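# Build a free-standing block support over the blue disc

## Task

Make the block rest above the blue disc painted on the table, with the block's centre over the disc. When finished, neither the block nor any of the three sticks may touch the table, and each post must still stand close to its starting spot. The arrangement must hold up by itself, not because a robot is still supporting it. You may use any number of the arms. Finish by releasing everything and moving the arms out of the way.

## Robot and tools

SETUP. Three identical i2rt Big YAM arms, named arm1, arm2 and arm3, share one table. Each has six revolute joints, a two-finger gripper and a wrist camera. Two fixed room cameras, cam_high and cam_low, also watch the scene. Approximate mounting points on the tabletop in the scene frame (metres), with facing direction measured in degrees counter-clockwise from +x: arm1 at (+0.62, +0.00, +0.72) facing +180; arm2 at (-0.31, +0.54, +0.72) facing -60; arm3 at (-0.31, -0.54, +0.72) facing +60. The hand can get roughly 1.0 m from its joint-1 axis.

FRAMES. Everything uses a single scene frame whose origin lies on the floor, with +z upward. The hand point sits midway between the fingertips. The hand's own z axis runs along the fingers, and its y axis is the direction the fingers open and close. Foot poses are never printed. With joints 1 and 6 at zero and the hand held level and forward, the wrist camera rides on top of the hand looking toward the fingertips.

JOINTS (absolute targets, radians except the gripper). joint1_rad -2.879 to 2.879, tolerance ±0.045: rotates the whole arm about its base, positive counter-clockwise seen from above; zero means the arm extends along the direction the foot faces. joint2_rad 0 to 3.141, ±0.14: shoulder; zero points the upper arm backward about level, increasing raises it and then brings it forward. joint3_rad 0 to 3.019, ±0.09: elbow; zero folds the forearm against the upper arm, increasing opens it. joint4_rad -1.692 to 1.57, ±0.055: hand pitch, positive tilts fingers up. joint5_rad -1.57 to 1.57, ±0.03: sideways hand swing, positive toward the arm's right. joint6_rad -2.094 to 2.094, ±0.035: hand roll, positive clockwise when viewed from behind the hand. gripper_m 0 to 0.093, ±0.003: fingertip separation in metres; grip force tops out near 50 to 62 N per pad, lower on some units. Joints move at different speeds, so the hand can sweep a wide arc between postures.

TOOL execute_actions. Argument "actions" is a list holding exactly one action or nothing. The action is an object keyed by arm name; under each name put "joints", a dictionary from joint name to an absolute target (not an offset). Any subset of arms and joints may appear; omitted ones may keep pushing toward earlier targets. All listed motions begin together and may finish at different moments. Example: {"arm1": {"joints": {"gripper_m": 0.05}}, "arm2": {"joints": {"joint1_rad": 0.3}}}. An empty list just reports state and images. Optional "cameras": a list chosen from arm1_cam_wrist, arm2_cam_wrist, arm3_cam_wrist, cam_high, cam_low, all; omitted, null or ["all"] gives every camera, [] gives none. A bad key, unknown camera or out-of-range value rejects the whole call with no motion. The result gives each robot's state (joint_positions etc.) and images captured at the end, ordered as in the "pictures" line.

TOOL wait: "seconds" from 0 to 10; commands nothing new and returns the same as an empty action. TOOL zoom_image: "camera" plus "region" [x0, y0, x1, y1] in pixels of that camera's most recent full image, origin top-left, at most 504 by 504. TOOL finished_scene: "scene" (1 or 2); ends that scene irreversibly and reports success plus the next task. Replying without a tool call ends all remaining scenes.

READING RESULTS. joint_status describes how each commanded joint of the last accepted action ended. "off_target": stopped short, possibly still pushing. "contact_stop" or "time_out": target dropped, joint holds where it stopped, except a timed-out joint may keep a nearby target (within 0.375, 0.375, 0.113, 0.225, 0.075, 0.3 rad for joints 1 to 6) and continue pushing, resuming motion if freed. "joint command not followed" with a "cause:" line means a collision check blocked that arm's joint targets (its gripper target still runs); affected joints show "not_followed" and may be retried with later actions until they pass. on_its_own lists what the arm is doing uncommanded; "held at" is the held target, not the actual position. To relieve pushing, command a joint to its reported position. Tiny changes near the current position may not move a joint. A joint bearing a load can sag. Once any result reports a stop, later motion, wait and finish calls in the same reply are skipped.

CAMERAS. Calibration lines give K, distortion D and T_world_to_cam (scene frame to camera frame) for each camera; wrist poses come from reported joints and carry extra error. Room cameras can be off by up to about 2.3 degrees and 9 mm.

CAUTIONS. The arms do not stop on contact and can press hard. Never let two arms squeeze each other; the self-collision check may react late and ignores fingers, gripper housings and wrist cameras. Do not drop, slam or knock objects, and never push anything out of the work area. Holding loads heats motors: MOTOR HOT appears from 85 °C, and at 100 °C an OVER-TEMPERATURE FAULT makes the arm go limp and fall, with "limit_stop_at_motor_heat" in its status; resend targets afterward. While you deliberate, robots keep the last command, so long thinking while gripping adds heat. Loose objects may occasionally be nudged by outside disturbances.

Each tool is called as name(argument=value, ...) on one line, values as JSON.

## Session

execute_actions(actions=[])

Scene clock: 0.00 s.
Motor temperatures (°C, as the motors report them): arm1=[18 19 16 19 19 17] | arm2=[21 17 18 18 21 18] | arm3=[17 20 18 18 20 19]
arm1.joint_positions: joint1_rad=-0.482 joint2_rad=+0.591 joint3_rad=+1.379 joint4_rad=-1.369 joint5_rad=+0.055 joint6_rad=+0.144 gripper_m=+0.094
arm1.joint_status: not commanded
arm1.hand: x=+0.4349 y=+0.1066 z=+1.3184 quat_wxyz=(-0.110, +0.829, -0.286, -0.468) (m; scene frame)
arm2.joint_positions: joint1_rad=-0.454 joint2_rad=+0.518 joint3_rad=+1.354 joint4_rad=-1.337 joint5_rad=+0.119 joint6_rad=+0.206 gripper_m=+0.094
arm2.joint_status: not commanded
arm2.hand: x=-0.3146 y=+0.3349 z=+1.2932 quat_wxyz=(-0.365, -0.672, -0.538, +0.354) (m; scene frame)
arm3.joint_positions: joint1_rad=+0.412 joint2_rad=+0.518 joint3_rad=+1.453 joint4_rad=-1.416 joint5_rad=-0.207 joint6_rad=+0.254 gripper_m=+0.094
arm3.joint_status: not commanded
arm3.hand: x=-0.3232 y=-0.3636 z=+1.3577 quat_wxyz=(-0.258, +0.534, -0.666, -0.453) (m; scene frame)
pictures: arm1_cam_wrist, arm2_cam_wrist, arm3_cam_wrist, cam_high, cam_low
Images, in order (width x height): arm1_cam_wrist 504x504, arm2_cam_wrist 504x504, arm3_cam_wrist 504x504, cam_high 672x504, cam_low 672x504.

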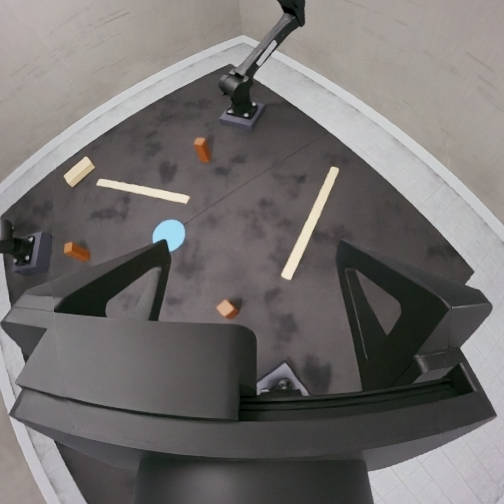

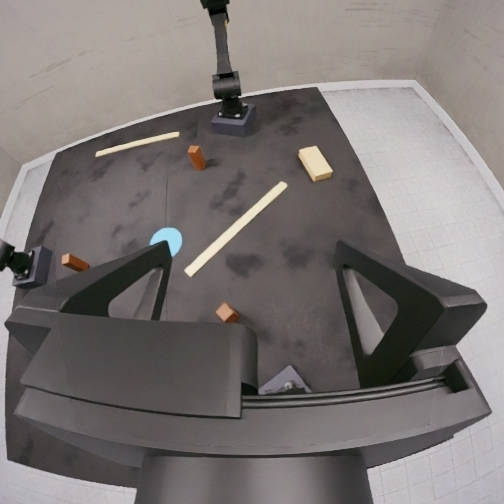

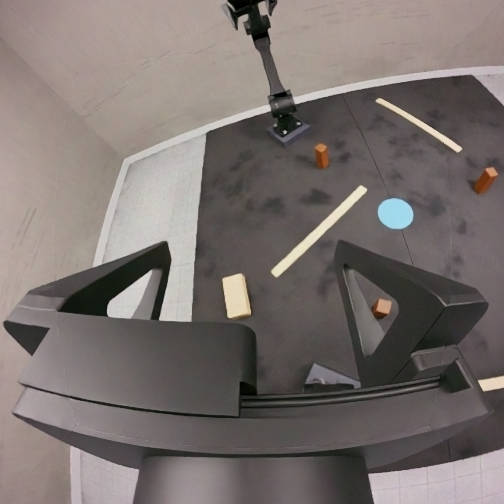

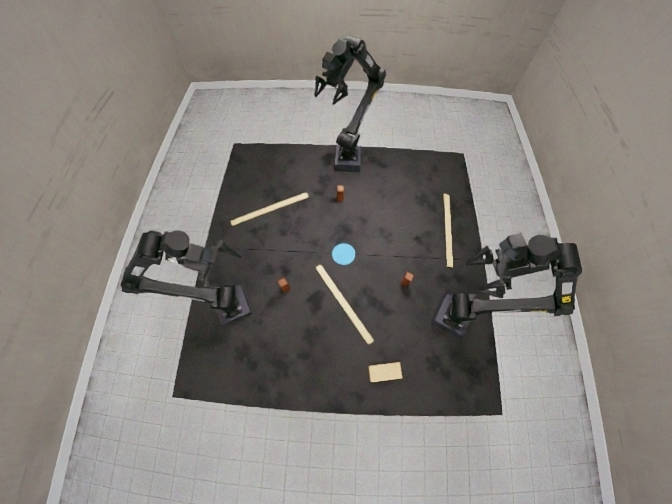

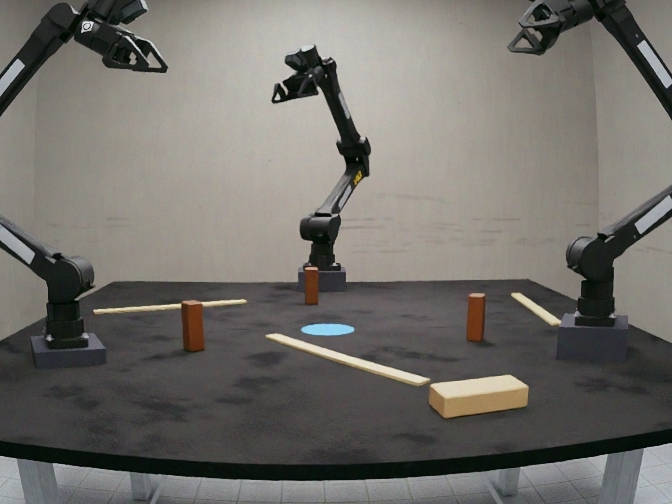

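zoom_image(camera="cam_high", region=[210,170,490,400])

zoom_image(camera="cam_low", region=[80,250,580,430])

execute_actions(actions=[{"arm1":{"joints":{"joint1_rad":0,"joint2_rad":1.0,"joint3_rad":1.0,"joint4_rad":-1.0,"joint5_rad":0,"joint6_rad":0}},"arm2":{"joints":{"joint1_rad":0,"joint2_rad":1.0,"joint3_rad":1.0,"joint4_rad":-1.5,"joint5_rad":0,"joint6_rad":0}},"arm3":{"joints":{"joint1_rad":0,"joint2_rad":1.0,"joint3_rad":0.6,"joint4_rad":-1.0,"joint5_rad":0,"joint6_rad":0}}}])

execute_actions(actions=[{"arm1":{"joints":{"joint2_rad":1.4,"joint3_rad":1.0,"joint4_rad":-1.17}},"arm2":{"joints":{"joint2_rad":1.2,"joint3_rad":0.7,"joint4_rad":-1.07}},"arm3":{"joints":{"joint2_rad":0.6,"joint3_rad":0.6,"joint4_rad":-1.0}}}])

Region (210, 170, 490, 400) of cam_high's 672x504 image, scaled by 1.800, with more detail than that image has; it fills the top 414 rows of this view, and the rest is white.

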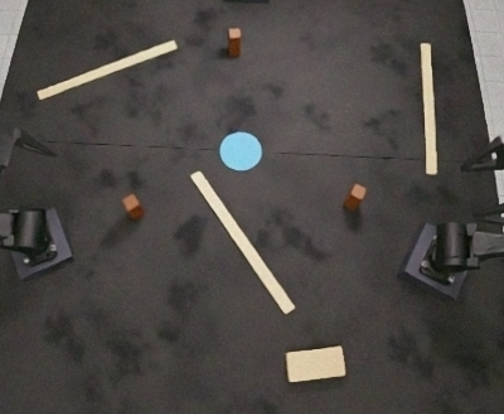

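Region (80, 250, 580, 430) of cam_low's 672x504 image, scaled by 1.008, with more detail than that image has; it fills the top 181 rows of this view, and the rest is white.

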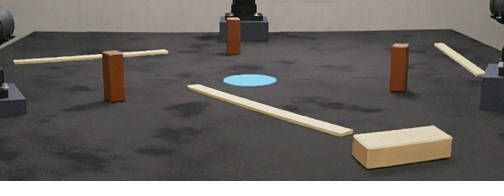

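Scene clock: 2.23 s.
Motor temperatures (°C, as the motors report them): arm1=[18 19 17 19 19 17] | arm2=[21 17 18 18 21 18] | arm3=[17 20 19 18 20 19]
arm1.joint_positions: joint1_rad=-0.002 joint2_rad=+1.011 joint3_rad=+0.981 joint4_rad=-1.023 joint5_rad=+0.002 joint6_rad=+0.014 gripper_m=+0.094
arm1.joint_status: all done
arm1.hand: x=+0.2401 y=+0.0029 z=+1.0474 quat_wxyz=(-0.006, +0.966, -0.012, -0.260) (m; scene frame)
arm2.joint_positions: joint1_rad=-0.001 joint2_rad=+1.003 joint3_rad=+0.987 joint4_rad=-1.490 joint5_rad=+0.001 joint6_rad=+0.008 gripper_m=+0.094
arm2.joint_status: all done
arm2.hand: x=-0.1766 y=+0.2953 z=+0.9830 quat_wxyz=(-0.020, -0.513, -0.858, +0.017) (m; scene frame)
arm3.joint_positions: joint1_rad=+0.001 joint2_rad=+1.009 joint3_rad=+0.596 joint4_rad=-1.020 joint5_rad=-0.002 joint6_rad=+0.012 gripper_m=+0.094
arm3.joint_status: all done
arm3.hand: x=-0.1853 y=-0.3063 z=+0.8741 quat_wxyz=(-0.051, +0.507, -0.860, -0.038) (m; scene frame)
pictures: arm1_cam_wrist, arm2_cam_wrist, arm3_cam_wrist, cam_high, cam_low
camera_calibration (this result's frames):
arm1_cam_wrist: T_world_to_cam=[[0.0151095, 0.999834, 0.0101691, -0.0167691], [0.991394, -0.0163031, 0.129894, -0.371274], [0.130038, 0.00811897, -0.991476, 1.12557], [0, 0, 0, 1]] pos_world=[0.221965, 0.00157491, 1.16437]
arm2_cam_wrist: T_world_to_cam=[[-0.882311, -0.470652, 0.00376804, -0.0245558], [-0.394952, 0.744706, 0.537984, -0.811625], [-0.256009, 0.47318, -0.842947, 0.769957], [0, 0, 0, 1]] pos_world=[-0.145102, 0.228536, 1.08577]
arm3_cam_wrist: T_world_to_cam=[[0.875086, -0.48385, -0.0106431, 0.025317], [-0.423874, -0.776857, 0.465644, -0.711986], [-0.23357, -0.402967, -0.884908, 0.72745], [0, 0, 0, 1]] pos_world=[-0.154036, -0.247723, 0.975528]
Images, in order (width x height): arm1_cam_wrist 504x504, arm2_cam_wrist 504x504, arm3_cam_wrist 504x504, cam_high 672x504, cam_low 672x504.

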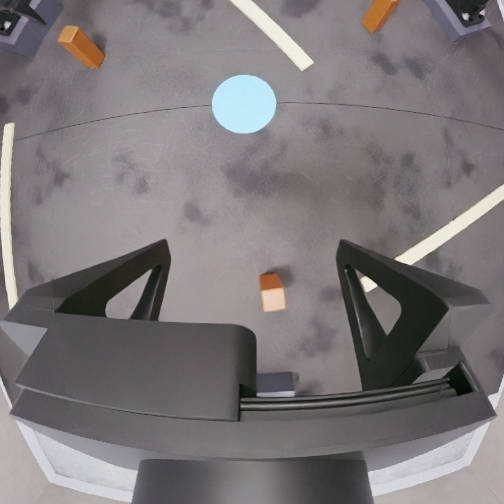

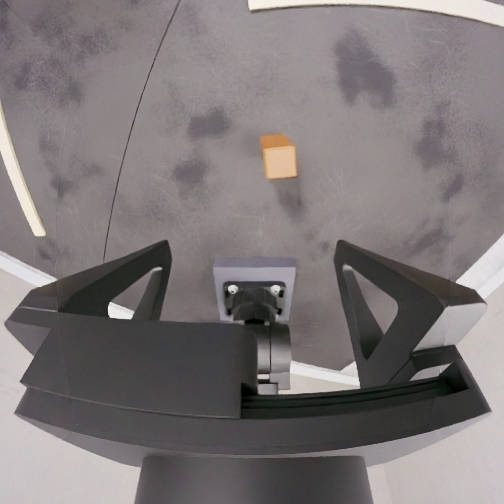

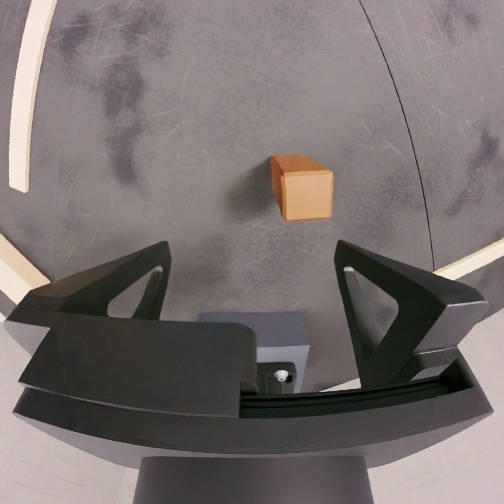

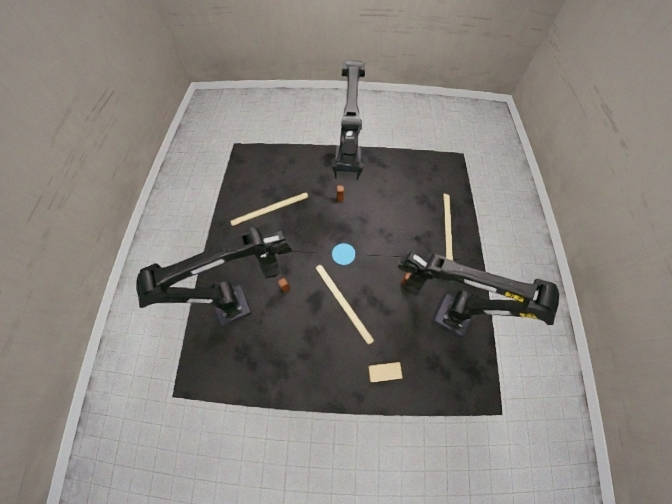

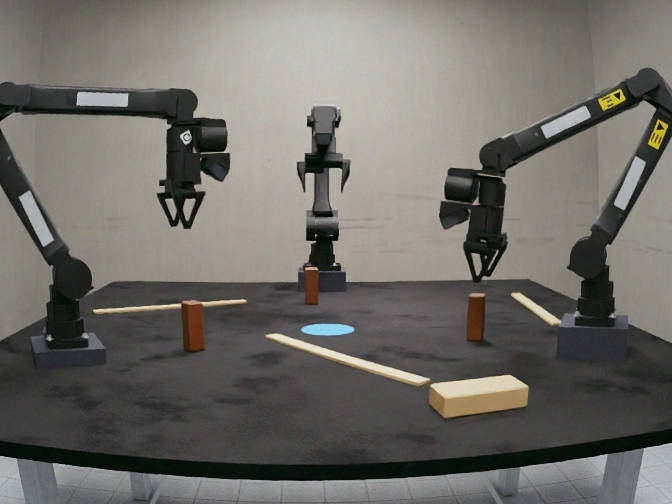

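Scene clock: 3.43 s.
Motor temperatures (°C, as the motors report them): arm1=[18 19 17 19 19 17] | arm2=[21 17 19 18 21 18] | arm3=[17 20 19 18 20 19]
arm1.joint_positions: joint1_rad=-0.002 joint2_rad=+1.407 joint3_rad=+0.981 joint4_rad=-1.156 joint5_rad=+0.002 joint6_rad=+0.014 gripper_m=+0.094
arm1.joint_status: all done
arm1.hand: x=+0.2484 y=+0.0045 z=+0.8966 quat_wxyz=(-0.007, +1.000, -0.014, +0.001) (m; scene frame)
arm2.joint_positions: joint1_rad=-0.001 joint2_rad=+1.209 joint3_rad=+0.695 joint4_rad=-1.082 joint5_rad=+0.001 joint6_rad=+0.008 gripper_m=+0.094
arm2.joint_status: all done
arm2.hand: x=-0.1764 y=+0.2925 z=+0.8235 quat_wxyz=(+0.018, -0.513, -0.858, -0.006) (m; scene frame)
arm3.joint_positions: joint1_rad=+0.001 joint2_rad=+0.595 joint3_rad=+0.596 joint4_rad=-1.020 joint5_rad=-0.002 joint6_rad=+0.012 gripper_m=+0.094
arm3.joint_status: all done
arm3.hand: x=-0.1858 y=-0.3094 z=+0.9737 quat_wxyz=(-0.226, +0.489, -0.830, -0.144) (m; scene frame)
pictures: arm1_cam_wrist, arm2_cam_wrist, arm3_cam_wrist, cam_high, cam_low
camera_calibration (this result's frames):
arm1_cam_wrist: T_world_to_cam=[[0.0157267, 0.999815, 0.0110428, -0.0179546], [0.790876, -0.019196, 0.611675, -0.742085], [0.611774, -0.00088619, -0.791032, 0.675647], [0, 0, 0, 1]] pos_world=[0.173836, 0.00430494, 0.988572]
arm2_cam_wrist: T_world_to_cam=[[-0.882442, -0.470397, 0.00472688, -0.026006], [-0.369952, 0.700149, 0.610678, -0.765992], [-0.290571, 0.537139, -0.791865, 0.569995], [0, 0, 0, 1]] pos_world=[-0.140706, 0.217909, 0.919256]
arm3_cam_wrist: T_world_to_cam=[[0.875689, -0.482617, -0.0158016, 0.0308633], [-0.480503, -0.87416, 0.0704395, -0.416866], [-0.0478084, -0.0540904, -0.997391, 1.06625], [0, 0, 0, 1]] pos_world=[-0.176356, -0.291839, 1.09332]
Images, in order (width x height): arm1_cam_wrist 504x504, arm2_cam_wrist 504x504, arm3_cam_wrist 504x504, cam_high 672x504, cam_low 672x504.

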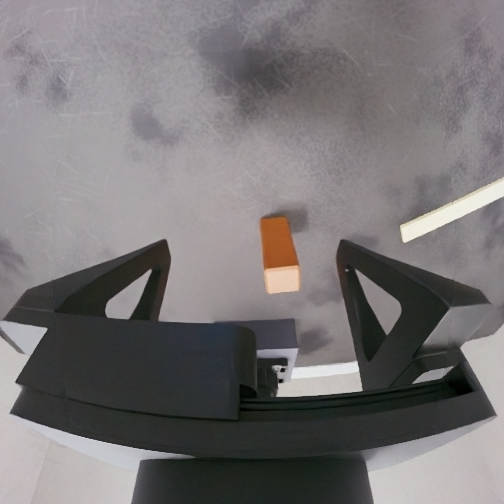

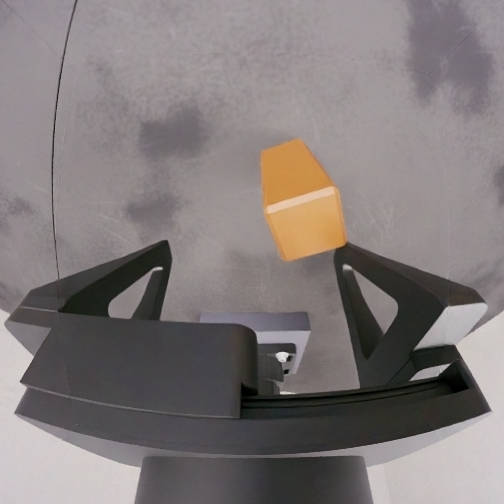

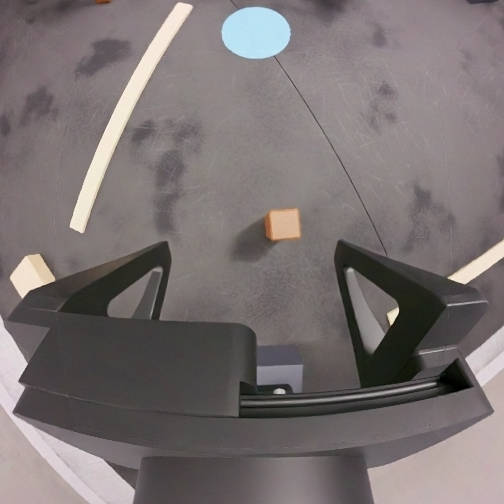

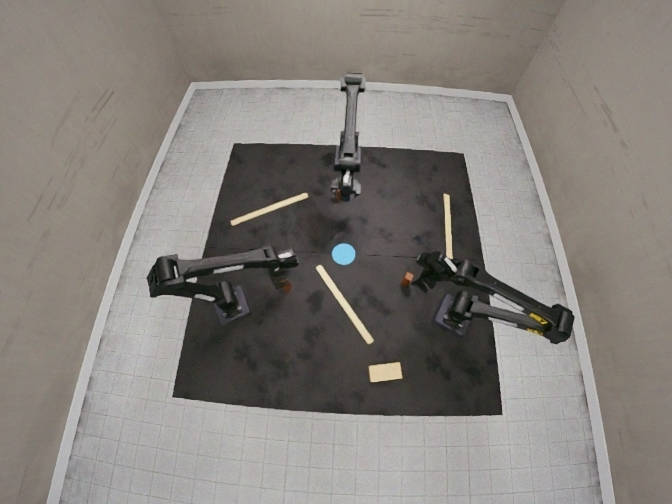

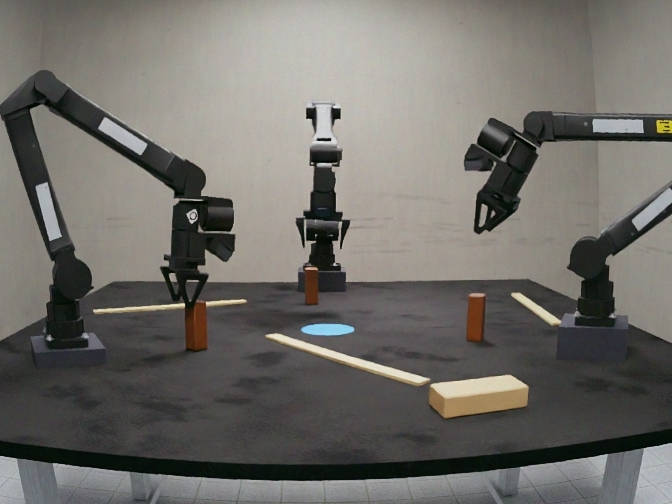

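execute_actions(actions=[{"arm1":{"joints":{"joint4_rad":-0.3}},"arm2":{"joints":{"joint3_rad":1.4}},"arm3":{"joints":{"joint3_rad":1.4}}}], cameras=[])

execute_actions(actions=[{"arm1":{"joints":{"joint2_rad":0.7}},"arm2":{"joints":{"joint2_rad":0.6,"joint1_rad":0.8}},"arm3":{"joints":{"joint1_rad":0.8}}}], cameras=["cam_high"])

execute_actions(actions=[{"arm1":{"joints":{"joint1_rad":-0.8}},"arm2":{"joints":{"joint1_rad":0.0}}}], cameras=[])

Scene clock: 6.33 s.
Motor temperatures (°C, as the motors report them): arm1=[18 19 18 19 19 17] | arm2=[21 17 20 18 21 18] | arm3=[17 20 21 18 20 19]
arm1.joint_positions: joint1_rad=-0.002 joint2_rad=+1.407 joint3_rad=+0.981 joint4_rad=-0.326 joint5_rad=+0.002 joint6_rad=+0.014 gripper_m=+0.094
arm1.joint_status: all done
arm1.hand: x=+0.0668 y=+0.0061 z=+0.9759 quat_wxyz=(-0.006, +0.916, -0.011, -0.402) (m; scene frame)
arm2.joint_positions: joint1_rad=-0.001 joint2_rad=+1.196 joint3_rad=+1.353 joint4_rad=-1.076 joint5_rad=+0.001 joint6_rad=+0.008 gripper_m=+0.094
arm2.joint_status: all done
arm2.hand: x=-0.0790 y=+0.1190 z=+1.1181 quat_wxyz=(-0.269, -0.487, -0.815, +0.163) (m; scene frame)
arm3.joint_positions: joint1_rad=+0.001 joint2_rad=+0.594 joint3_rad=+1.360 joint4_rad=-1.017 joint5_rad=-0.002 joint6_rad=+0.012 gripper_m=+0.094
arm3.joint_status: all done
arm3.hand: x=-0.1790 y=-0.3053 z=+1.3861 quat_wxyz=(-0.518, +0.401, -0.684, -0.320) (m; scene frame)
pictures: none
No camera images: the call's "cameras" was empty. Leave "cameras" out to get every camera's image.

Scene clock: 7.87 s.
Motor temperatures (°C, as the motors report them): arm1=[18 19 18 19 19 17] | arm2=[21 17 20 18 21 18] | arm3=[17 20 21 18 20 19]
arm1.joint_positions: joint1_rad=-0.002 joint2_rad=+0.690 joint3_rad=+0.981 joint4_rad=-0.318 joint5_rad=+0.002 joint6_rad=+0.014 gripper_m=+0.094
arm1.joint_status: all done
arm1.hand: x=+0.2391 y=-0.0002 z=+1.3120 quat_wxyz=(-0.005, +0.714, -0.007, -0.700) (m; scene frame)
arm2.joint_positions: joint1_rad=+0.795 joint2_rad=+0.606 joint3_rad=+1.385 joint4_rad=-1.076 joint5_rad=-0.002 joint6_rad=+0.007 gripper_m=+0.094
arm2.joint_status: all done
arm2.hand: x=-0.0559 y=+0.4630 z=+1.3467 quat_wxyz=(-0.584, -0.113, -0.800, +0.076) (m; scene frame)
arm3.joint_positions: joint1_rad=+0.794 joint2_rad=+0.594 joint3_rad=+1.360 joint4_rad=-1.017 joint5_rad=-0.001 joint6_rad=+0.011 gripper_m=+0.094
arm3.joint_status: all done
arm3.hand: x=-0.3783 y=-0.2861 z=+1.3888 quat_wxyz=(-0.356, +0.631, -0.475, -0.499) (m; scene frame)
pictures: cam_high
Images, in order (width x height): cam_high 672x504.

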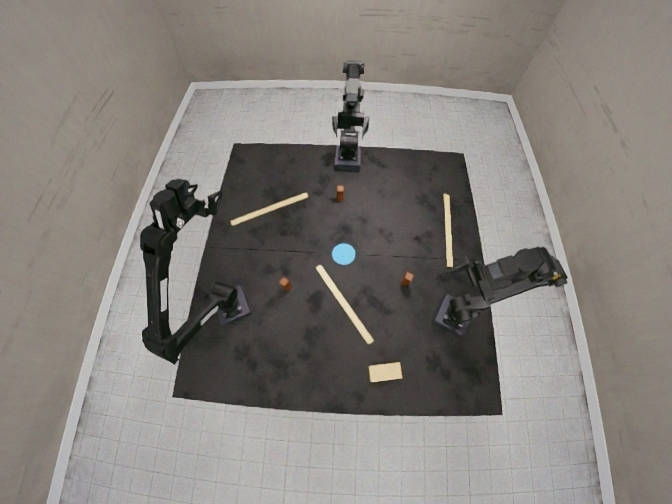

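Scene clock: 9.23 s.
Motor temperatures (°C, as the motors report them): arm1=[18 19 19 19 19 17] | arm2=[21 17 20 18 21 18] | arm3=[17 20 22 18 20 19]
arm1.joint_positions: joint1_rad=-0.793 joint2_rad=+0.690 joint3_rad=+0.981 joint4_rad=-0.318 joint5_rad=+0.001 joint6_rad=+0.014 gripper_m=+0.094
arm1.joint_status: all done
arm1.hand: x=+0.3573 y=+0.2715 z=+1.3142 quat_wxyz=(-0.272, +0.653, -0.282, -0.648) (m; scene frame)
arm2.joint_positions: joint1_rad=+0.005 joint2_rad=+0.606 joint3_rad=+1.385 joint4_rad=-1.076 joint5_rad=+0.000 joint6_rad=+0.007 gripper_m=+0.094
arm2.joint_status: all done
arm2.hand: x=-0.1786 y=+0.3082 z=+1.3471 quat_wxyz=(-0.508, -0.410, -0.696, +0.300) (m; scene frame)
arm3.joint_positions: joint1_rad=+0.794 joint2_rad=+0.594 joint3_rad=+1.360 joint4_rad=-1.017 joint5_rad=-0.001 joint6_rad=+0.011 gripper_m=+0.094
arm3.joint_status: not commanded
arm3.hand: x=-0.3783 y=-0.2861 z=+1.3888 quat_wxyz=(-0.356, +0.631, -0.475, -0.499) (m; scene frame)
pictures: none
No camera images: the call's "cameras" was empty. Leave "cameras" out to get every camera's image.

execute_actions(actions=[{"arm1":{"joints":{"joint1_rad":-0.825,"joint3_rad":1.209,"joint4_rad":-0.919,"joint6_rad":0.27,"joint2_rad":1.4}},"arm2":{"joints":{"joint1_rad":-0.304,"joint3_rad":1.318,"joint4_rad":-1.036,"joint6_rad":1.13,"joint2_rad":1.4}},"arm3":{"joints":{"joint1_rad":-1.151,"joint4_rad":-0.834,"joint6_rad":-0.02,"joint2_rad":1.0}}}], cameras=[])

execute_actions(actions=[{"arm1":{"joints":{"joint2_rad":1.861}},"arm2":{"joints":{"joint2_rad":1.853}},"arm3":{"joints":{"joint2_rad":1.709,"joint3_rad":0.972}}}])

Scene clock: 15.07 s.
Motor temperatures (°C, as the motors report them): arm1=[18 19 20 19 19 17] | arm2=[21 18 21 18 21 18] | arm3=[17 20 23 18 20 19]
arm1.joint_positions: joint1_rad=-0.814 joint2_rad=+1.415 joint3_rad=+1.178 joint4_rad=-0.904 joint5_rad=+0.001 joint6_rad=+0.255 gripper_m=+0.094
arm1.joint_status: all done
arm1.hand: x=+0.2804 y=+0.3684 z=+0.9907 quat_wxyz=(-0.064, +0.837, -0.502, -0.210) (m; scene frame)
arm2.joint_positions: joint1_rad=-0.303 joint2_rad=+1.410 joint3_rad=+1.310 joint4_rad=-1.046 joint5_rad=+0.000 joint6_rad=+1.121 gripper_m=+0.094
arm2.joint_status: all done
arm2.hand: x=-0.2069 y=+0.0352 z=+0.9996 quat_wxyz=(-0.204, -0.927, -0.313, +0.031) (m; scene frame)
arm3.joint_positions: joint1_rad=-1.150 joint2_rad=+1.017 joint3_rad=+1.371 joint4_rad=-0.858 joint5_rad=-0.001 joint6_rad=-0.010 gripper_m=+0.094
arm3.joint_status: all done
arm3.hand: x=+0.1499 y=-0.5674 z=+1.2821 quat_wxyz=(-0.502, -0.025, -0.864, +0.023) (m; scene frame)
pictures: none
No camera images: the call's "cameras" was empty. Leave "cameras" out to get every camera's image.

Scene clock: 16.53 s.
Motor temperatures (°C, as the motors report them): arm1=[18 19 21 19 19 17] | arm2=[21 18 21 18 21 18] | arm3=[17 20 23 18 20 19]
arm1.joint_positions: joint1_rad=-0.814 joint2_rad=+1.877 joint3_rad=+1.178 joint4_rad=-0.905 joint5_rad=+0.001 joint6_rad=+0.256 gripper_m=+0.094
arm1.joint_status: all done
arm1.hand: x=+0.2915 y=+0.3572 z=+0.7684 quat_wxyz=(+0.001, +0.857, -0.515, +0.010) (m; scene frame)
arm2.joint_positions: joint1_rad=-0.303 joint2_rad=+1.861 joint3_rad=+1.310 joint4_rad=-1.044 joint5_rad=+0.000 joint6_rad=+1.122 gripper_m=+0.094
arm2.joint_status: all done
arm2.hand: x=-0.2088 y=+0.0321 z=+0.7748 quat_wxyz=(+0.018, -0.948, -0.318, +0.003) (m; scene frame)
arm3.joint_positions: joint1_rad=-1.150 joint2_rad=+1.724 joint3_rad=+0.940 joint4_rad=-0.843 joint5_rad=-0.001 joint6_rad=-0.010 gripper_m=+0.094
arm3.joint_status: all done
arm3.hand: x=+0.0919 y=-0.5663 z=+0.7601 quat_wxyz=(+0.035, -0.031, -0.999, +0.001) (m; scene frame)
pictures: arm1_cam_wrist, arm2_cam_wrist, arm3_cam_wrist, cam_high, cam_low
camera_calibration (this result's frames):
arm1_cam_wrist: T_world_to_cam=[[0.876678, 0.481042, 0.00574821, -0.431445], [0.372989, -0.687206, 0.623399, -0.339522], [0.303832, -0.544377, -0.781882, 0.825051], [0, 0, 0, 1]] pos_world=[0.2542, 0.42336, 0.859231]
arm2_cam_wrist: T_world_to_cam=[[-0.600812, 0.798784, 0.0311243, -0.179179], [0.658972, 0.47286, 0.584944, -0.323896], [0.452526, 0.371951, -0.810476, 0.836725], [0, 0, 0, 1]] pos_world=[-0.272854, -0.0149384, 0.873183]
arm3_cam_wrist: T_world_to_cam=[[-0.0623813, -0.998022, 0.00776019, -0.56328], [-0.774609, 0.053317, 0.630189, -0.366131], [-0.629357, 0.0333009, -0.776403, 0.787465], [0, 0, 0, 1]] pos_world=[0.17685, -0.568868, 0.846493]
Images, in order (width x height): arm1_cam_wrist 504x504, arm2_cam_wrist 504x504, arm3_cam_wrist 504x504, cam_high 672x504, cam_low 672x504.

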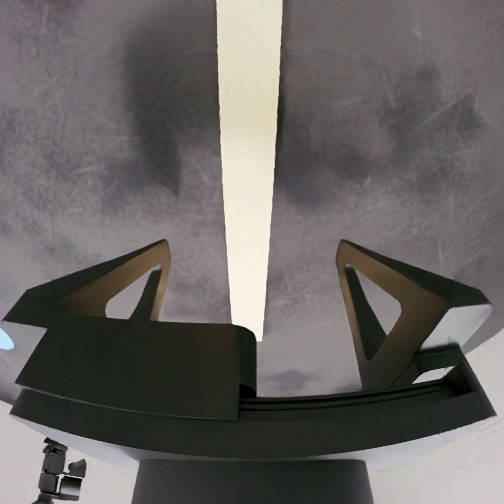

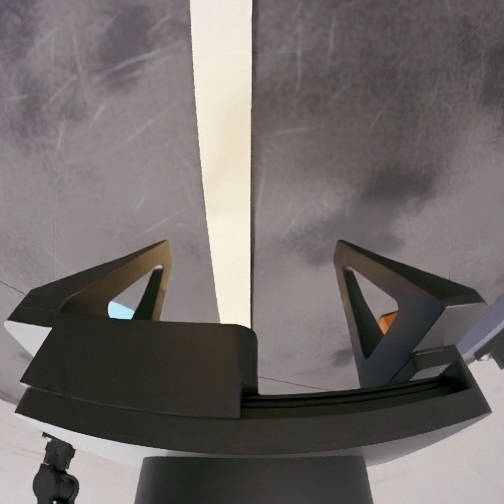

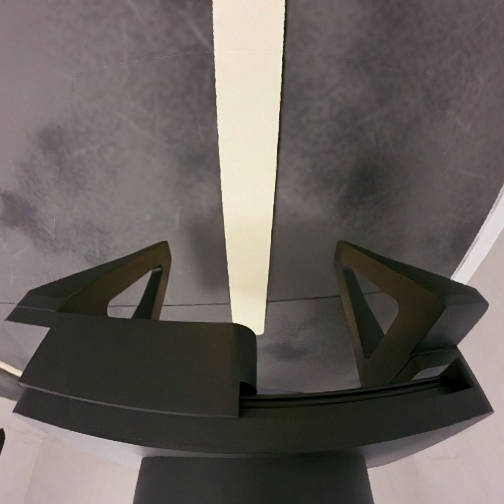

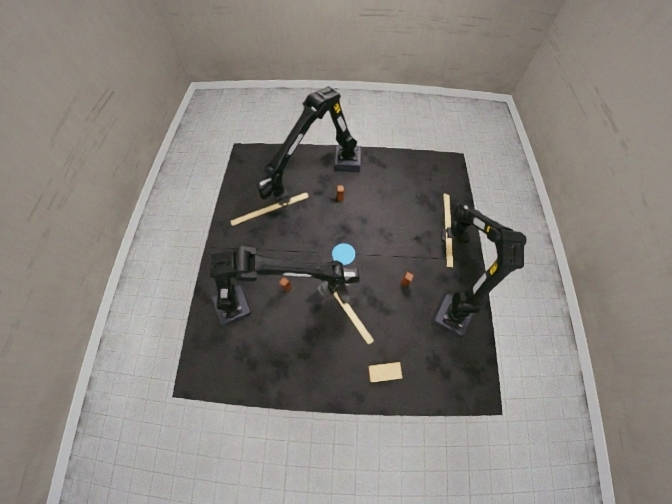

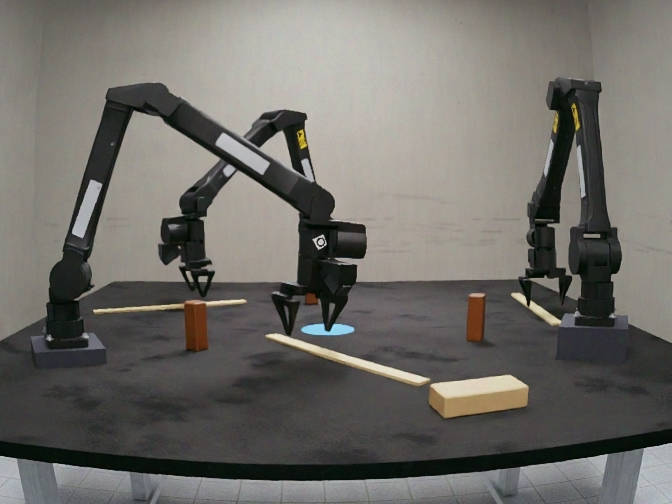

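execute_actions(actions=[{"arm1":{"joints":{"joint2_rad":1.92,"joint3_rad":1.16,"joint4_rad":-0.75,"gripper_m":0.07}},"arm2":{"joints":{"joint1_rad":-0.29,"joint2_rad":1.915,"joint3_rad":1.29,"joint4_rad":-0.885,"joint6_rad":1.04,"gripper_m":0.07}},"arm3":{"joints":{"joint2_rad":1.825,"joint3_rad":1.025,"joint4_rad":-0.685,"gripper_m":0.07}}}], cameras=["arm2_cam_wrist","cam_low"])

Scene clock: 18.13 s.
Motor temperatures (°C, as the motors report them): arm1=[18 19 20 19 19 17] | arm2=[21 18 21 18 21 18] | arm3=[17 20 23 18 20 19]
arm1.joint_positions: joint1_rad=-0.814 joint2_rad=+1.908 joint3_rad=+1.168 joint4_rad=-0.768 joint5_rad=+0.001 joint6_rad=+0.256 gripper_m=+0.070
arm1.joint_status: all done
arm1.hand: x=+0.2753 y=+0.3748 z=+0.7517 quat_wxyz=(-0.013, +0.857, -0.514, -0.036) (m; scene frame)
arm2.joint_positions: joint1_rad=-0.298 joint2_rad=+1.909 joint3_rad=+1.295 joint4_rad=-0.898 joint5_rad=+0.000 joint6_rad=+1.049 gripper_m=+0.070
arm2.joint_status: all done
arm2.hand: x=-0.2017 y=+0.0098 z=+0.7461 quat_wxyz=(-0.023, -0.935, -0.355, +0.009) (m; scene frame)
arm3.joint_positions: joint1_rad=-1.150 joint2_rad=+1.819 joint3_rad=+0.998 joint4_rad=-0.703 joint5_rad=-0.001 joint6_rad=-0.010 gripper_m=+0.070
arm3.joint_status: all done
arm3.hand: x=+0.1407 y=-0.5702 z=+0.7361 quat_wxyz=(-0.017, -0.031, -0.999, +0.003) (m; scene frame)
pictures: arm2_cam_wrist, cam_low
camera_calibration (this result's frames):
arm2_cam_wrist: T_world_to_cam=[[-0.661713, 0.74857, -0.0421753, -0.113292], [0.608728, 0.569233, 0.552651, -0.288231], [0.437706, 0.340023, -0.832345, 0.832228], [0, 0, 0, 1]] pos_world=[-0.263783, -0.0340989, 0.847214]
Images, in order (width x height): arm2_cam_wrist 504x504, cam_low 672x504.

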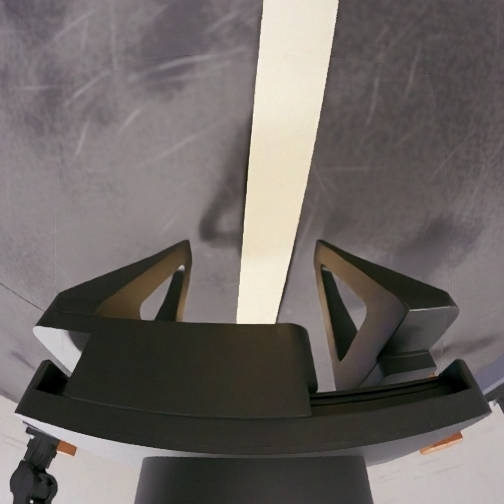

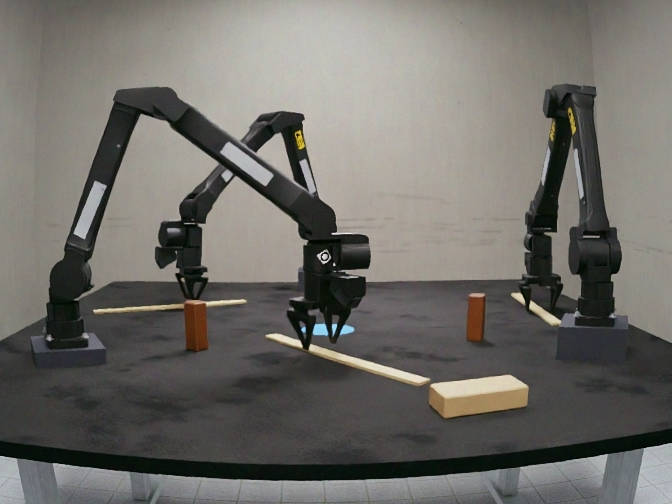

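execute_actions(actions=[{"arm1":{"joints":{"joint2_rad":1.975}},"arm2":{"joints":{"joint2_rad":1.962,"joint6_rad":1.13}},"arm3":{"joints":{"joint2_rad":1.855}}}], cameras=["arm2_cam_wrist","cam_low"])

Scene clock: 19.23 s.
Motor temperatures (°C, as the motors report them): arm1=[18 19 20 19 19 17] | arm2=[21 18 21 18 21 18] | arm3=[17 20 23 18 20 19]
arm1.joint_positions: joint1_rad=-0.819 joint2_rad=+1.943 joint3_rad=+1.168 joint4_rad=-0.761 joint5_rad=-0.003 joint6_rad=+0.259 gripper_m=+0.070
arm1.joint_status: all done
arm1.hand: x=+0.2793 y=+0.3729 z=+0.7344 quat_wxyz=(-0.007, +0.855, -0.518, -0.023) (m; scene frame)
arm2.joint_positions: joint1_rad=-0.298 joint2_rad=+1.931 joint3_rad=+1.295 joint4_rad=-0.892 joint5_rad=-0.001 joint6_rad=+1.119 gripper_m=+0.070
arm2.joint_status: all done
arm2.hand: x=-0.2019 y=+0.0115 z=+0.7348 quat_wxyz=(-0.016, -0.947, -0.322, +0.007) (m; scene frame)
arm3.joint_positions: joint1_rad=-1.150 joint2_rad=+1.820 joint3_rad=+0.998 joint4_rad=-0.703 joint5_rad=-0.001 joint6_rad=-0.011 gripper_m=+0.070
arm3.joint_status: all done
arm3.hand: x=+0.1405 y=-0.5702 z=+0.7358 quat_wxyz=(-0.016, -0.030, -0.999, +0.003) (m; scene frame)
pictures: arm2_cam_wrist, cam_low
camera_calibration (this result's frames):
arm2_cam_wrist: T_world_to_cam=[[-0.608087, 0.79331, -0.0298231, -0.113959], [0.646489, 0.516649, 0.56136, -0.281002], [0.460741, 0.322075, -0.827034, 0.823263], [0, 0, 0, 1]] pos_world=[-0.266943, -0.0295678, 0.835211]
Images, in order (width x height): arm2_cam_wrist 504x504, cam_low 672x504.

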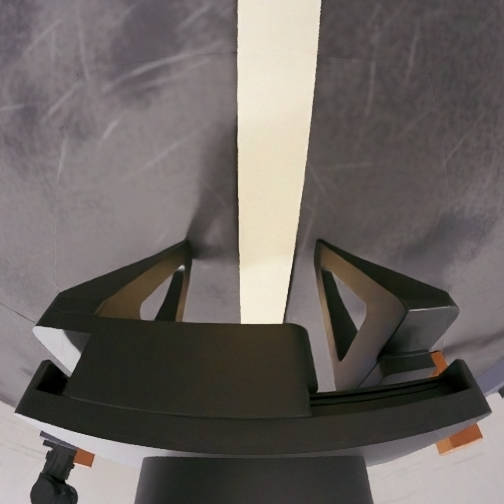

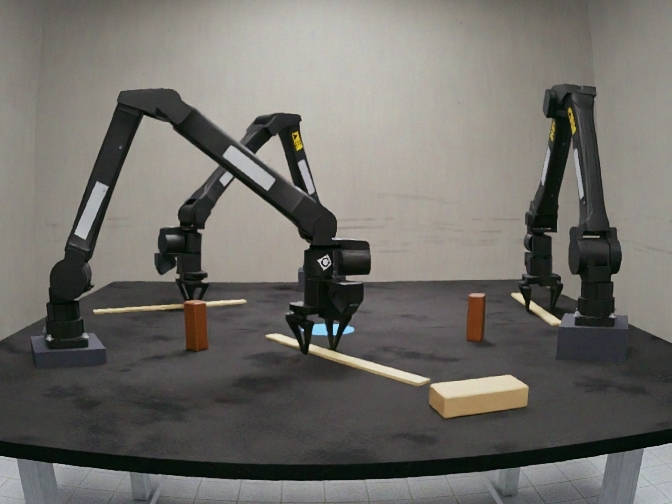

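execute_actions(actions=[{"arm1":{"joints":{"joint2_rad":1.95,"gripper_m":0.0}},"arm2":{"joints":{"joint2_rad":1.94,"gripper_m":0.0}},"arm3":{"joints":{"joint2_rad":1.83,"gripper_m":0.0}}}], cameras=[])

execute_actions(actions=[{"arm1":{"joints":{"joint2_rad":1.45}},"arm2":{"joints":{"joint2_rad":1.55}},"arm3":{"joints":{"joint2_rad":1.3}}}])

Scene clock: 20.23 s.
Motor temperatures (°C, as the motors report them): arm1=[18 19 20 19 19 17] | arm2=[21 18 21 18 21 18] | arm3=[17 20 23 18 20 19]
arm1.joint_positions: joint1_rad=-0.819 joint2_rad=+1.943 joint3_rad=+1.168 joint4_rad=-0.760 joint5_rad=-0.003 joint6_rad=+0.259 gripper_m=+0.027
arm1.joint_status: gripper_m off_target (ended at +0.027, target +0.000); the others done
arm1.hand: x=+0.2793 y=+0.3731 z=+0.7346 quat_wxyz=(-0.007, +0.855, -0.518, -0.024) (m; scene frame)
arm2.joint_positions: joint1_rad=-0.297 joint2_rad=+1.931 joint3_rad=+1.295 joint4_rad=-0.890 joint5_rad=+0.000 joint6_rad=+1.122 gripper_m=+0.027
arm2.joint_status: gripper_m off_target (ended at +0.027, target +0.000); the others done
arm2.hand: x=-0.2014 y=+0.0111 z=+0.7350 quat_wxyz=(-0.017, -0.947, -0.321, +0.007) (m; scene frame)
arm3.joint_positions: joint1_rad=-1.150 joint2_rad=+1.820 joint3_rad=+0.998 joint4_rad=-0.701 joint5_rad=-0.002 joint6_rad=-0.011 gripper_m=+0.027
arm3.joint_status: gripper_m off_target (ended at +0.027, target +0.000); the others done
arm3.hand: x=+0.1408 y=-0.5701 z=+0.7356 quat_wxyz=(-0.017, -0.030, -0.999, +0.003) (m; scene frame)
pictures: none
No camera images: the call's "cameras" was empty. Leave "cameras" out to get every camera's image.

Scene clock: 21.63 s.
Motor temperatures (°C, as the motors report them): arm1=[18 20 20 19 19 17] | arm2=[21 18 21 18 21 18] | arm3=[17 21 23 18 20 19]
arm1.joint_positions: joint1_rad=-0.819 joint2_rad=+1.440 joint3_rad=+1.150 joint4_rad=-0.760 joint5_rad=-0.003 joint6_rad=+0.259 gripper_m=+0.027
arm1.joint_status: all done
arm1.hand: x=+0.2651 y=+0.3876 z=+0.9817 quat_wxyz=(-0.074, +0.825, -0.499, -0.253) (m; scene frame)
arm2.joint_positions: joint1_rad=-0.297 joint2_rad=+1.550 joint3_rad=+1.280 joint4_rad=-0.890 joint5_rad=+0.000 joint6_rad=+1.123 gripper_m=+0.027
arm2.joint_status: all done
arm2.hand: x=-0.1967 y=-0.0013 z=+0.9297 quat_wxyz=(-0.197, -0.928, -0.315, +0.029) (m; scene frame)
arm3.joint_positions: joint1_rad=-1.150 joint2_rad=+1.297 joint3_rad=+0.998 joint4_rad=-0.701 joint5_rad=-0.002 joint6_rad=-0.011 gripper_m=+0.027
arm3.joint_status: all done
arm3.hand: x=+0.1740 y=-0.5711 z=+0.9736 quat_wxyz=(-0.274, -0.028, -0.961, +0.013) (m; scene frame)
pictures: arm1_cam_wrist, arm2_cam_wrist, arm3_cam_wrist, cam_high, cam_low
camera_calibration (this result's frames):
arm1_cam_wrist: T_world_to_cam=[[0.856027, 0.501304, -0.126144, -0.297021], [0.51536, -0.846638, 0.132693, 0.064016], [-0.040279, -0.178599, -0.983097, 1.16342], [0, 0, 0, 1]] pos_world=[0.268128, 0.410881, 1.09779]
arm2_cam_wrist: T_world_to_cam=[[-0.594286, 0.723184, -0.351895, 0.207156], [0.609821, 0.690455, 0.389089, -0.233963], [0.52435, 0.0166372, -0.85134, 1.02087], [0, 0, 0, 1]] pos_world=[-0.269508, -0.00525484, 1.03304]
arm3_cam_wrist: T_world_to_cam=[[-0.0638896, -0.99788, 0.0123991, -0.568719], [-0.996401, 0.0644786, 0.055024, 0.168147], [-0.0557069, -0.00883903, -0.998408, 1.09737], [0, 0, 0, 1]] pos_world=[0.192338, -0.568656, 1.09343]
Images, in order (width x height): arm1_cam_wrist 504x504, arm2_cam_wrist 504x504, arm3_cam_wrist 504x504, cam_high 672x504, cam_low 672x504.

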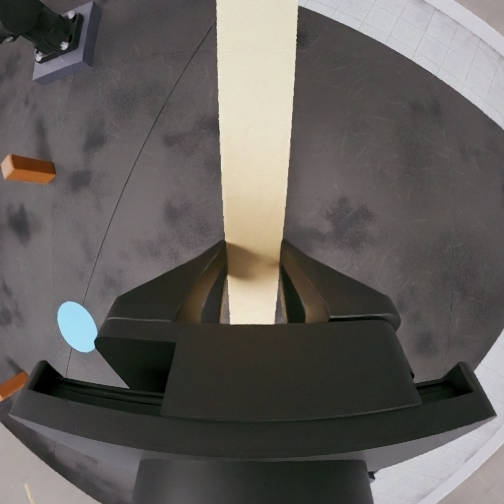

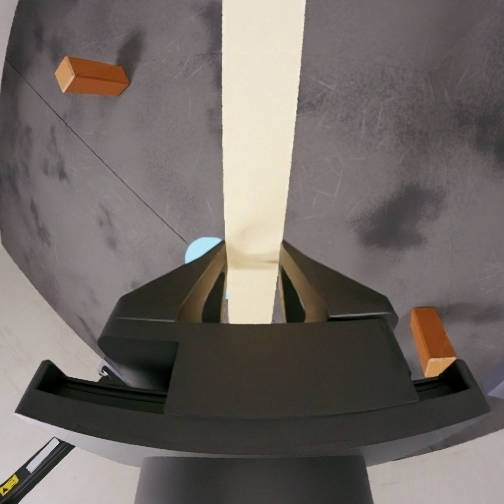

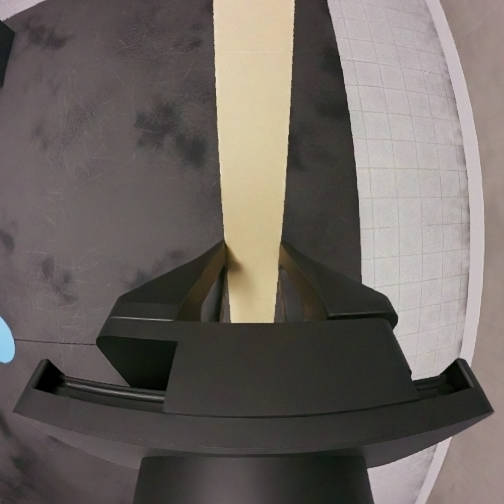

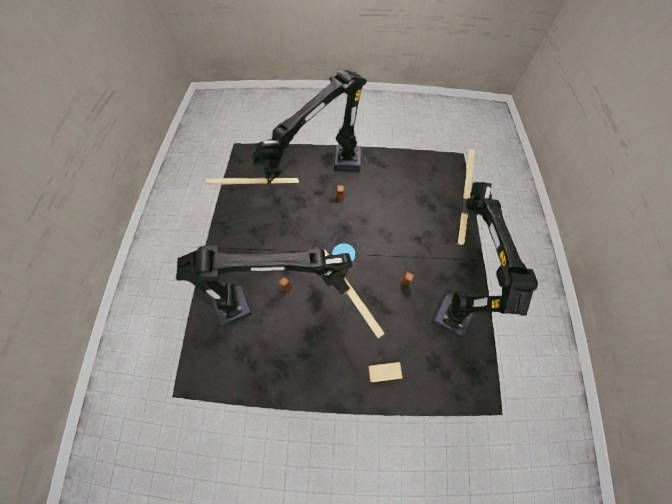

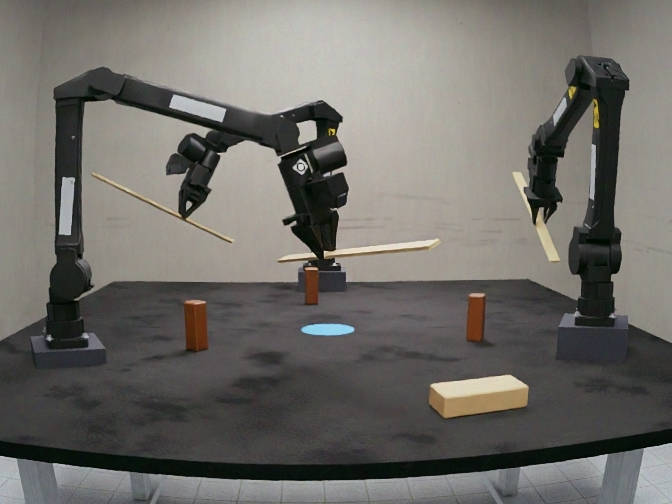

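execute_actions(actions=[{"arm1":{"joints":{"joint1_rad":-0.056,"joint2_rad":1.05,"joint3_rad":0.72,"joint4_rad":-0.79,"joint6_rad":-0.1}},"arm2":{"joints":{"joint1_rad":-0.8,"joint2_rad":1.15,"joint3_rad":1.04,"joint4_rad":-1.1,"joint6_rad":-0.13}},"arm3":{"joints":{"joint2_rad":1.2,"joint3_rad":0.91,"joint4_rad":-0.95}}}], cameras=["cam_high"])

execute_actions(actions=[{"arm1":{"joints":{"joint2_rad":1.215,"joint3_rad":0.70}}}], cameras=["cam_low"])

execute_actions(actions=[{"arm3":{"joints":{"joint1_rad":-0.092}}}], cameras=["cam_low","cam_high"])

Scene clock: 24.70 s.
Motor temperatures (°C, as the motors report them): arm1=[18 20 20 19 19 17] | arm2=[21 18 21 18 21 18] | arm3=[17 21 24 18 20 19]
arm1.joint_positions: joint1_rad=-0.061 joint2_rad=+1.055 joint3_rad=+0.722 joint4_rad=-0.778 joint5_rad=-0.001 joint6_rad=-0.086 gripper_m=+0.027
arm1.joint_status: all done
arm1.hand: x=+0.2579 y=+0.0251 z=+0.9331 quat_wxyz=(-0.023, +0.973, +0.008, -0.230) (m; scene frame)
arm2.joint_positions: joint1_rad=-0.799 joint2_rad=+1.144 joint3_rad=+1.045 joint4_rad=-1.092 joint5_rad=+0.002 joint6_rad=-0.121 gripper_m=+0.027
arm2.joint_status: all done
arm2.hand: x=-0.4246 y=+0.1548 z=+0.9876 quat_wxyz=(-0.095, -0.752, -0.632, +0.161) (m; scene frame)
arm3.joint_positions: joint1_rad=-1.150 joint2_rad=+1.212 joint3_rad=+0.899 joint4_rad=-0.936 joint5_rad=-0.002 joint6_rad=-0.011 gripper_m=+0.027
arm3.joint_status: all done
arm3.hand: x=+0.0847 y=-0.5648 z=+0.9389 quat_wxyz=(-0.153, -0.030, -0.988, +0.008) (m; scene frame)
pictures: cam_high
Images, in order (width x height): cam_high 672x504.

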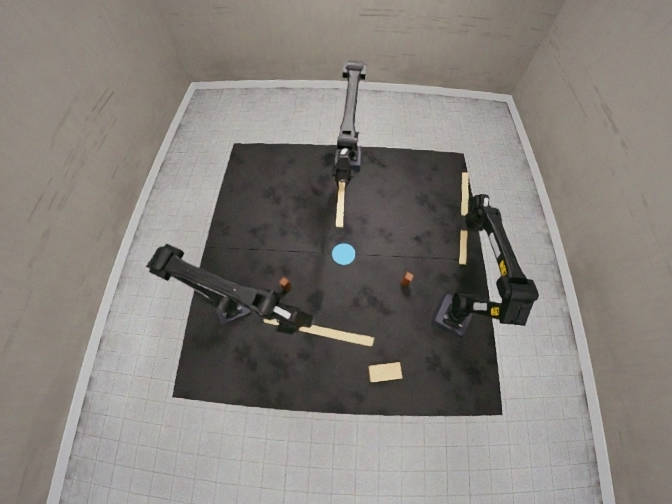

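Scene clock: 25.63 s.
Motor temperatures (°C, as the motors report them): arm1=[18 20 20 19 19 17] | arm2=[21 18 21 18 21 18] | arm3=[17 21 24 18 20 19]
arm1.joint_positions: joint1_rad=-0.061 joint2_rad=+1.221 joint3_rad=+0.699 joint4_rad=-0.778 joint5_rad=-0.001 joint6_rad=-0.086 gripper_m=+0.027
arm1.joint_status: all done
arm1.hand: x=+0.2689 y=+0.0250 z=+0.8670 quat_wxyz=(-0.016, +0.990, +0.007, -0.138) (m; scene frame)
arm2.joint_positions: joint1_rad=-0.799 joint2_rad=+1.144 joint3_rad=+1.045 joint4_rad=-1.092 joint5_rad=+0.002 joint6_rad=-0.122 gripper_m=+0.027
arm2.joint_status: not commanded
arm2.hand: x=-0.4246 y=+0.1548 z=+0.9876 quat_wxyz=(-0.095, -0.752, -0.632, +0.161) (m; scene frame)
arm3.joint_positions: joint1_rad=-1.150 joint2_rad=+1.212 joint3_rad=+0.899 joint4_rad=-0.936 joint5_rad=-0.002 joint6_rad=-0.011 gripper_m=+0.027
arm3.joint_status: not commanded
arm3.hand: x=+0.0847 y=-0.5648 z=+0.9389 quat_wxyz=(-0.153, -0.030, -0.988, +0.008) (m; scene frame)
pictures: cam_low
Images, in order (width x height): cam_low 672x504.

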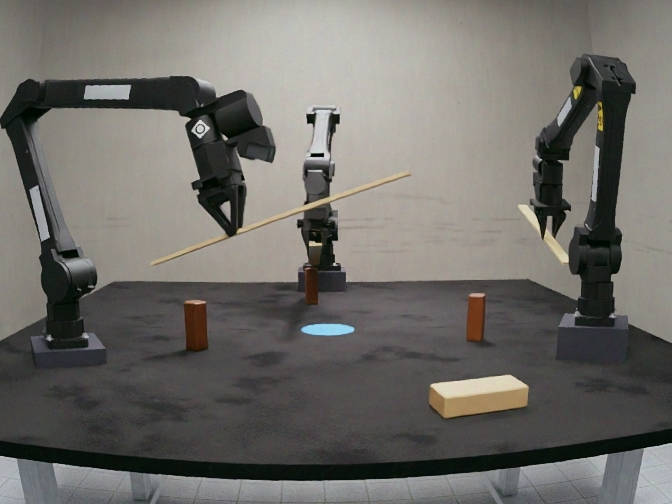

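Scene clock: 27.13 s.
Motor temperatures (°C, as the motors report them): arm1=[18 20 20 19 19 17] | arm2=[21 18 22 18 21 18] | arm3=[17 21 24 18 20 19]
arm1.joint_positions: joint1_rad=-0.061 joint2_rad=+1.221 joint3_rad=+0.699 joint4_rad=-0.778 joint5_rad=-0.001 joint6_rad=-0.086 gripper_m=+0.027
arm1.joint_status: not commanded
arm1.hand: x=+0.2689 y=+0.0250 z=+0.8670 quat_wxyz=(-0.016, +0.990, +0.007, -0.138) (m; scene frame)
arm2.joint_positions: joint1_rad=-0.799 joint2_rad=+1.144 joint3_rad=+1.045 joint4_rad=-1.092 joint5_rad=+0.002 joint6_rad=-0.122 gripper_m=+0.027
arm2.joint_status: not commanded
arm2.hand: x=-0.4246 y=+0.1548 z=+0.9876 quat_wxyz=(-0.095, -0.752, -0.632, +0.161) (m; scene frame)
arm3.joint_positions: joint1_rad=-0.093 joint2_rad=+1.212 joint3_rad=+0.899 joint4_rad=-0.936 joint5_rad=-0.001 joint6_rad=-0.011 gripper_m=+0.027
arm3.joint_status: all done
arm3.hand: x=-0.0901 y=-0.2084 z=+0.9396 quat_wxyz=(-0.134, +0.472, -0.868, -0.076) (m; scene frame)
pictures: cam_high, cam_low
Images, in order (width x height): cam_high 672x504, cam_low 672x504.

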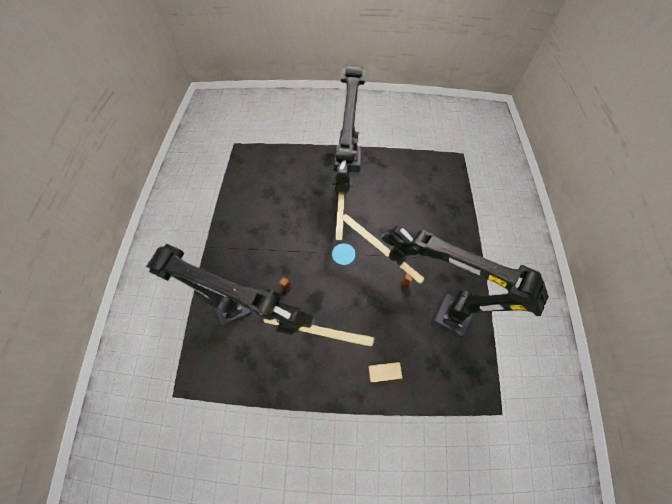

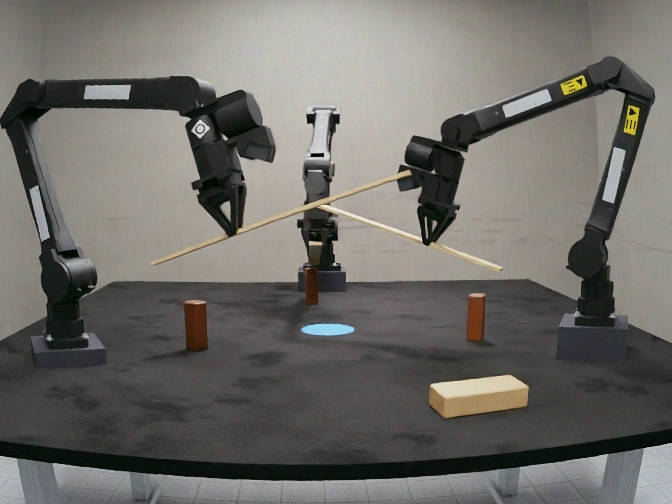

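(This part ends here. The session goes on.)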